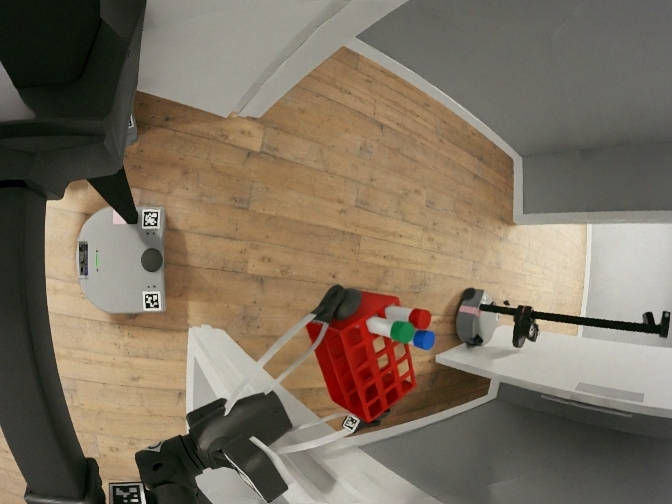

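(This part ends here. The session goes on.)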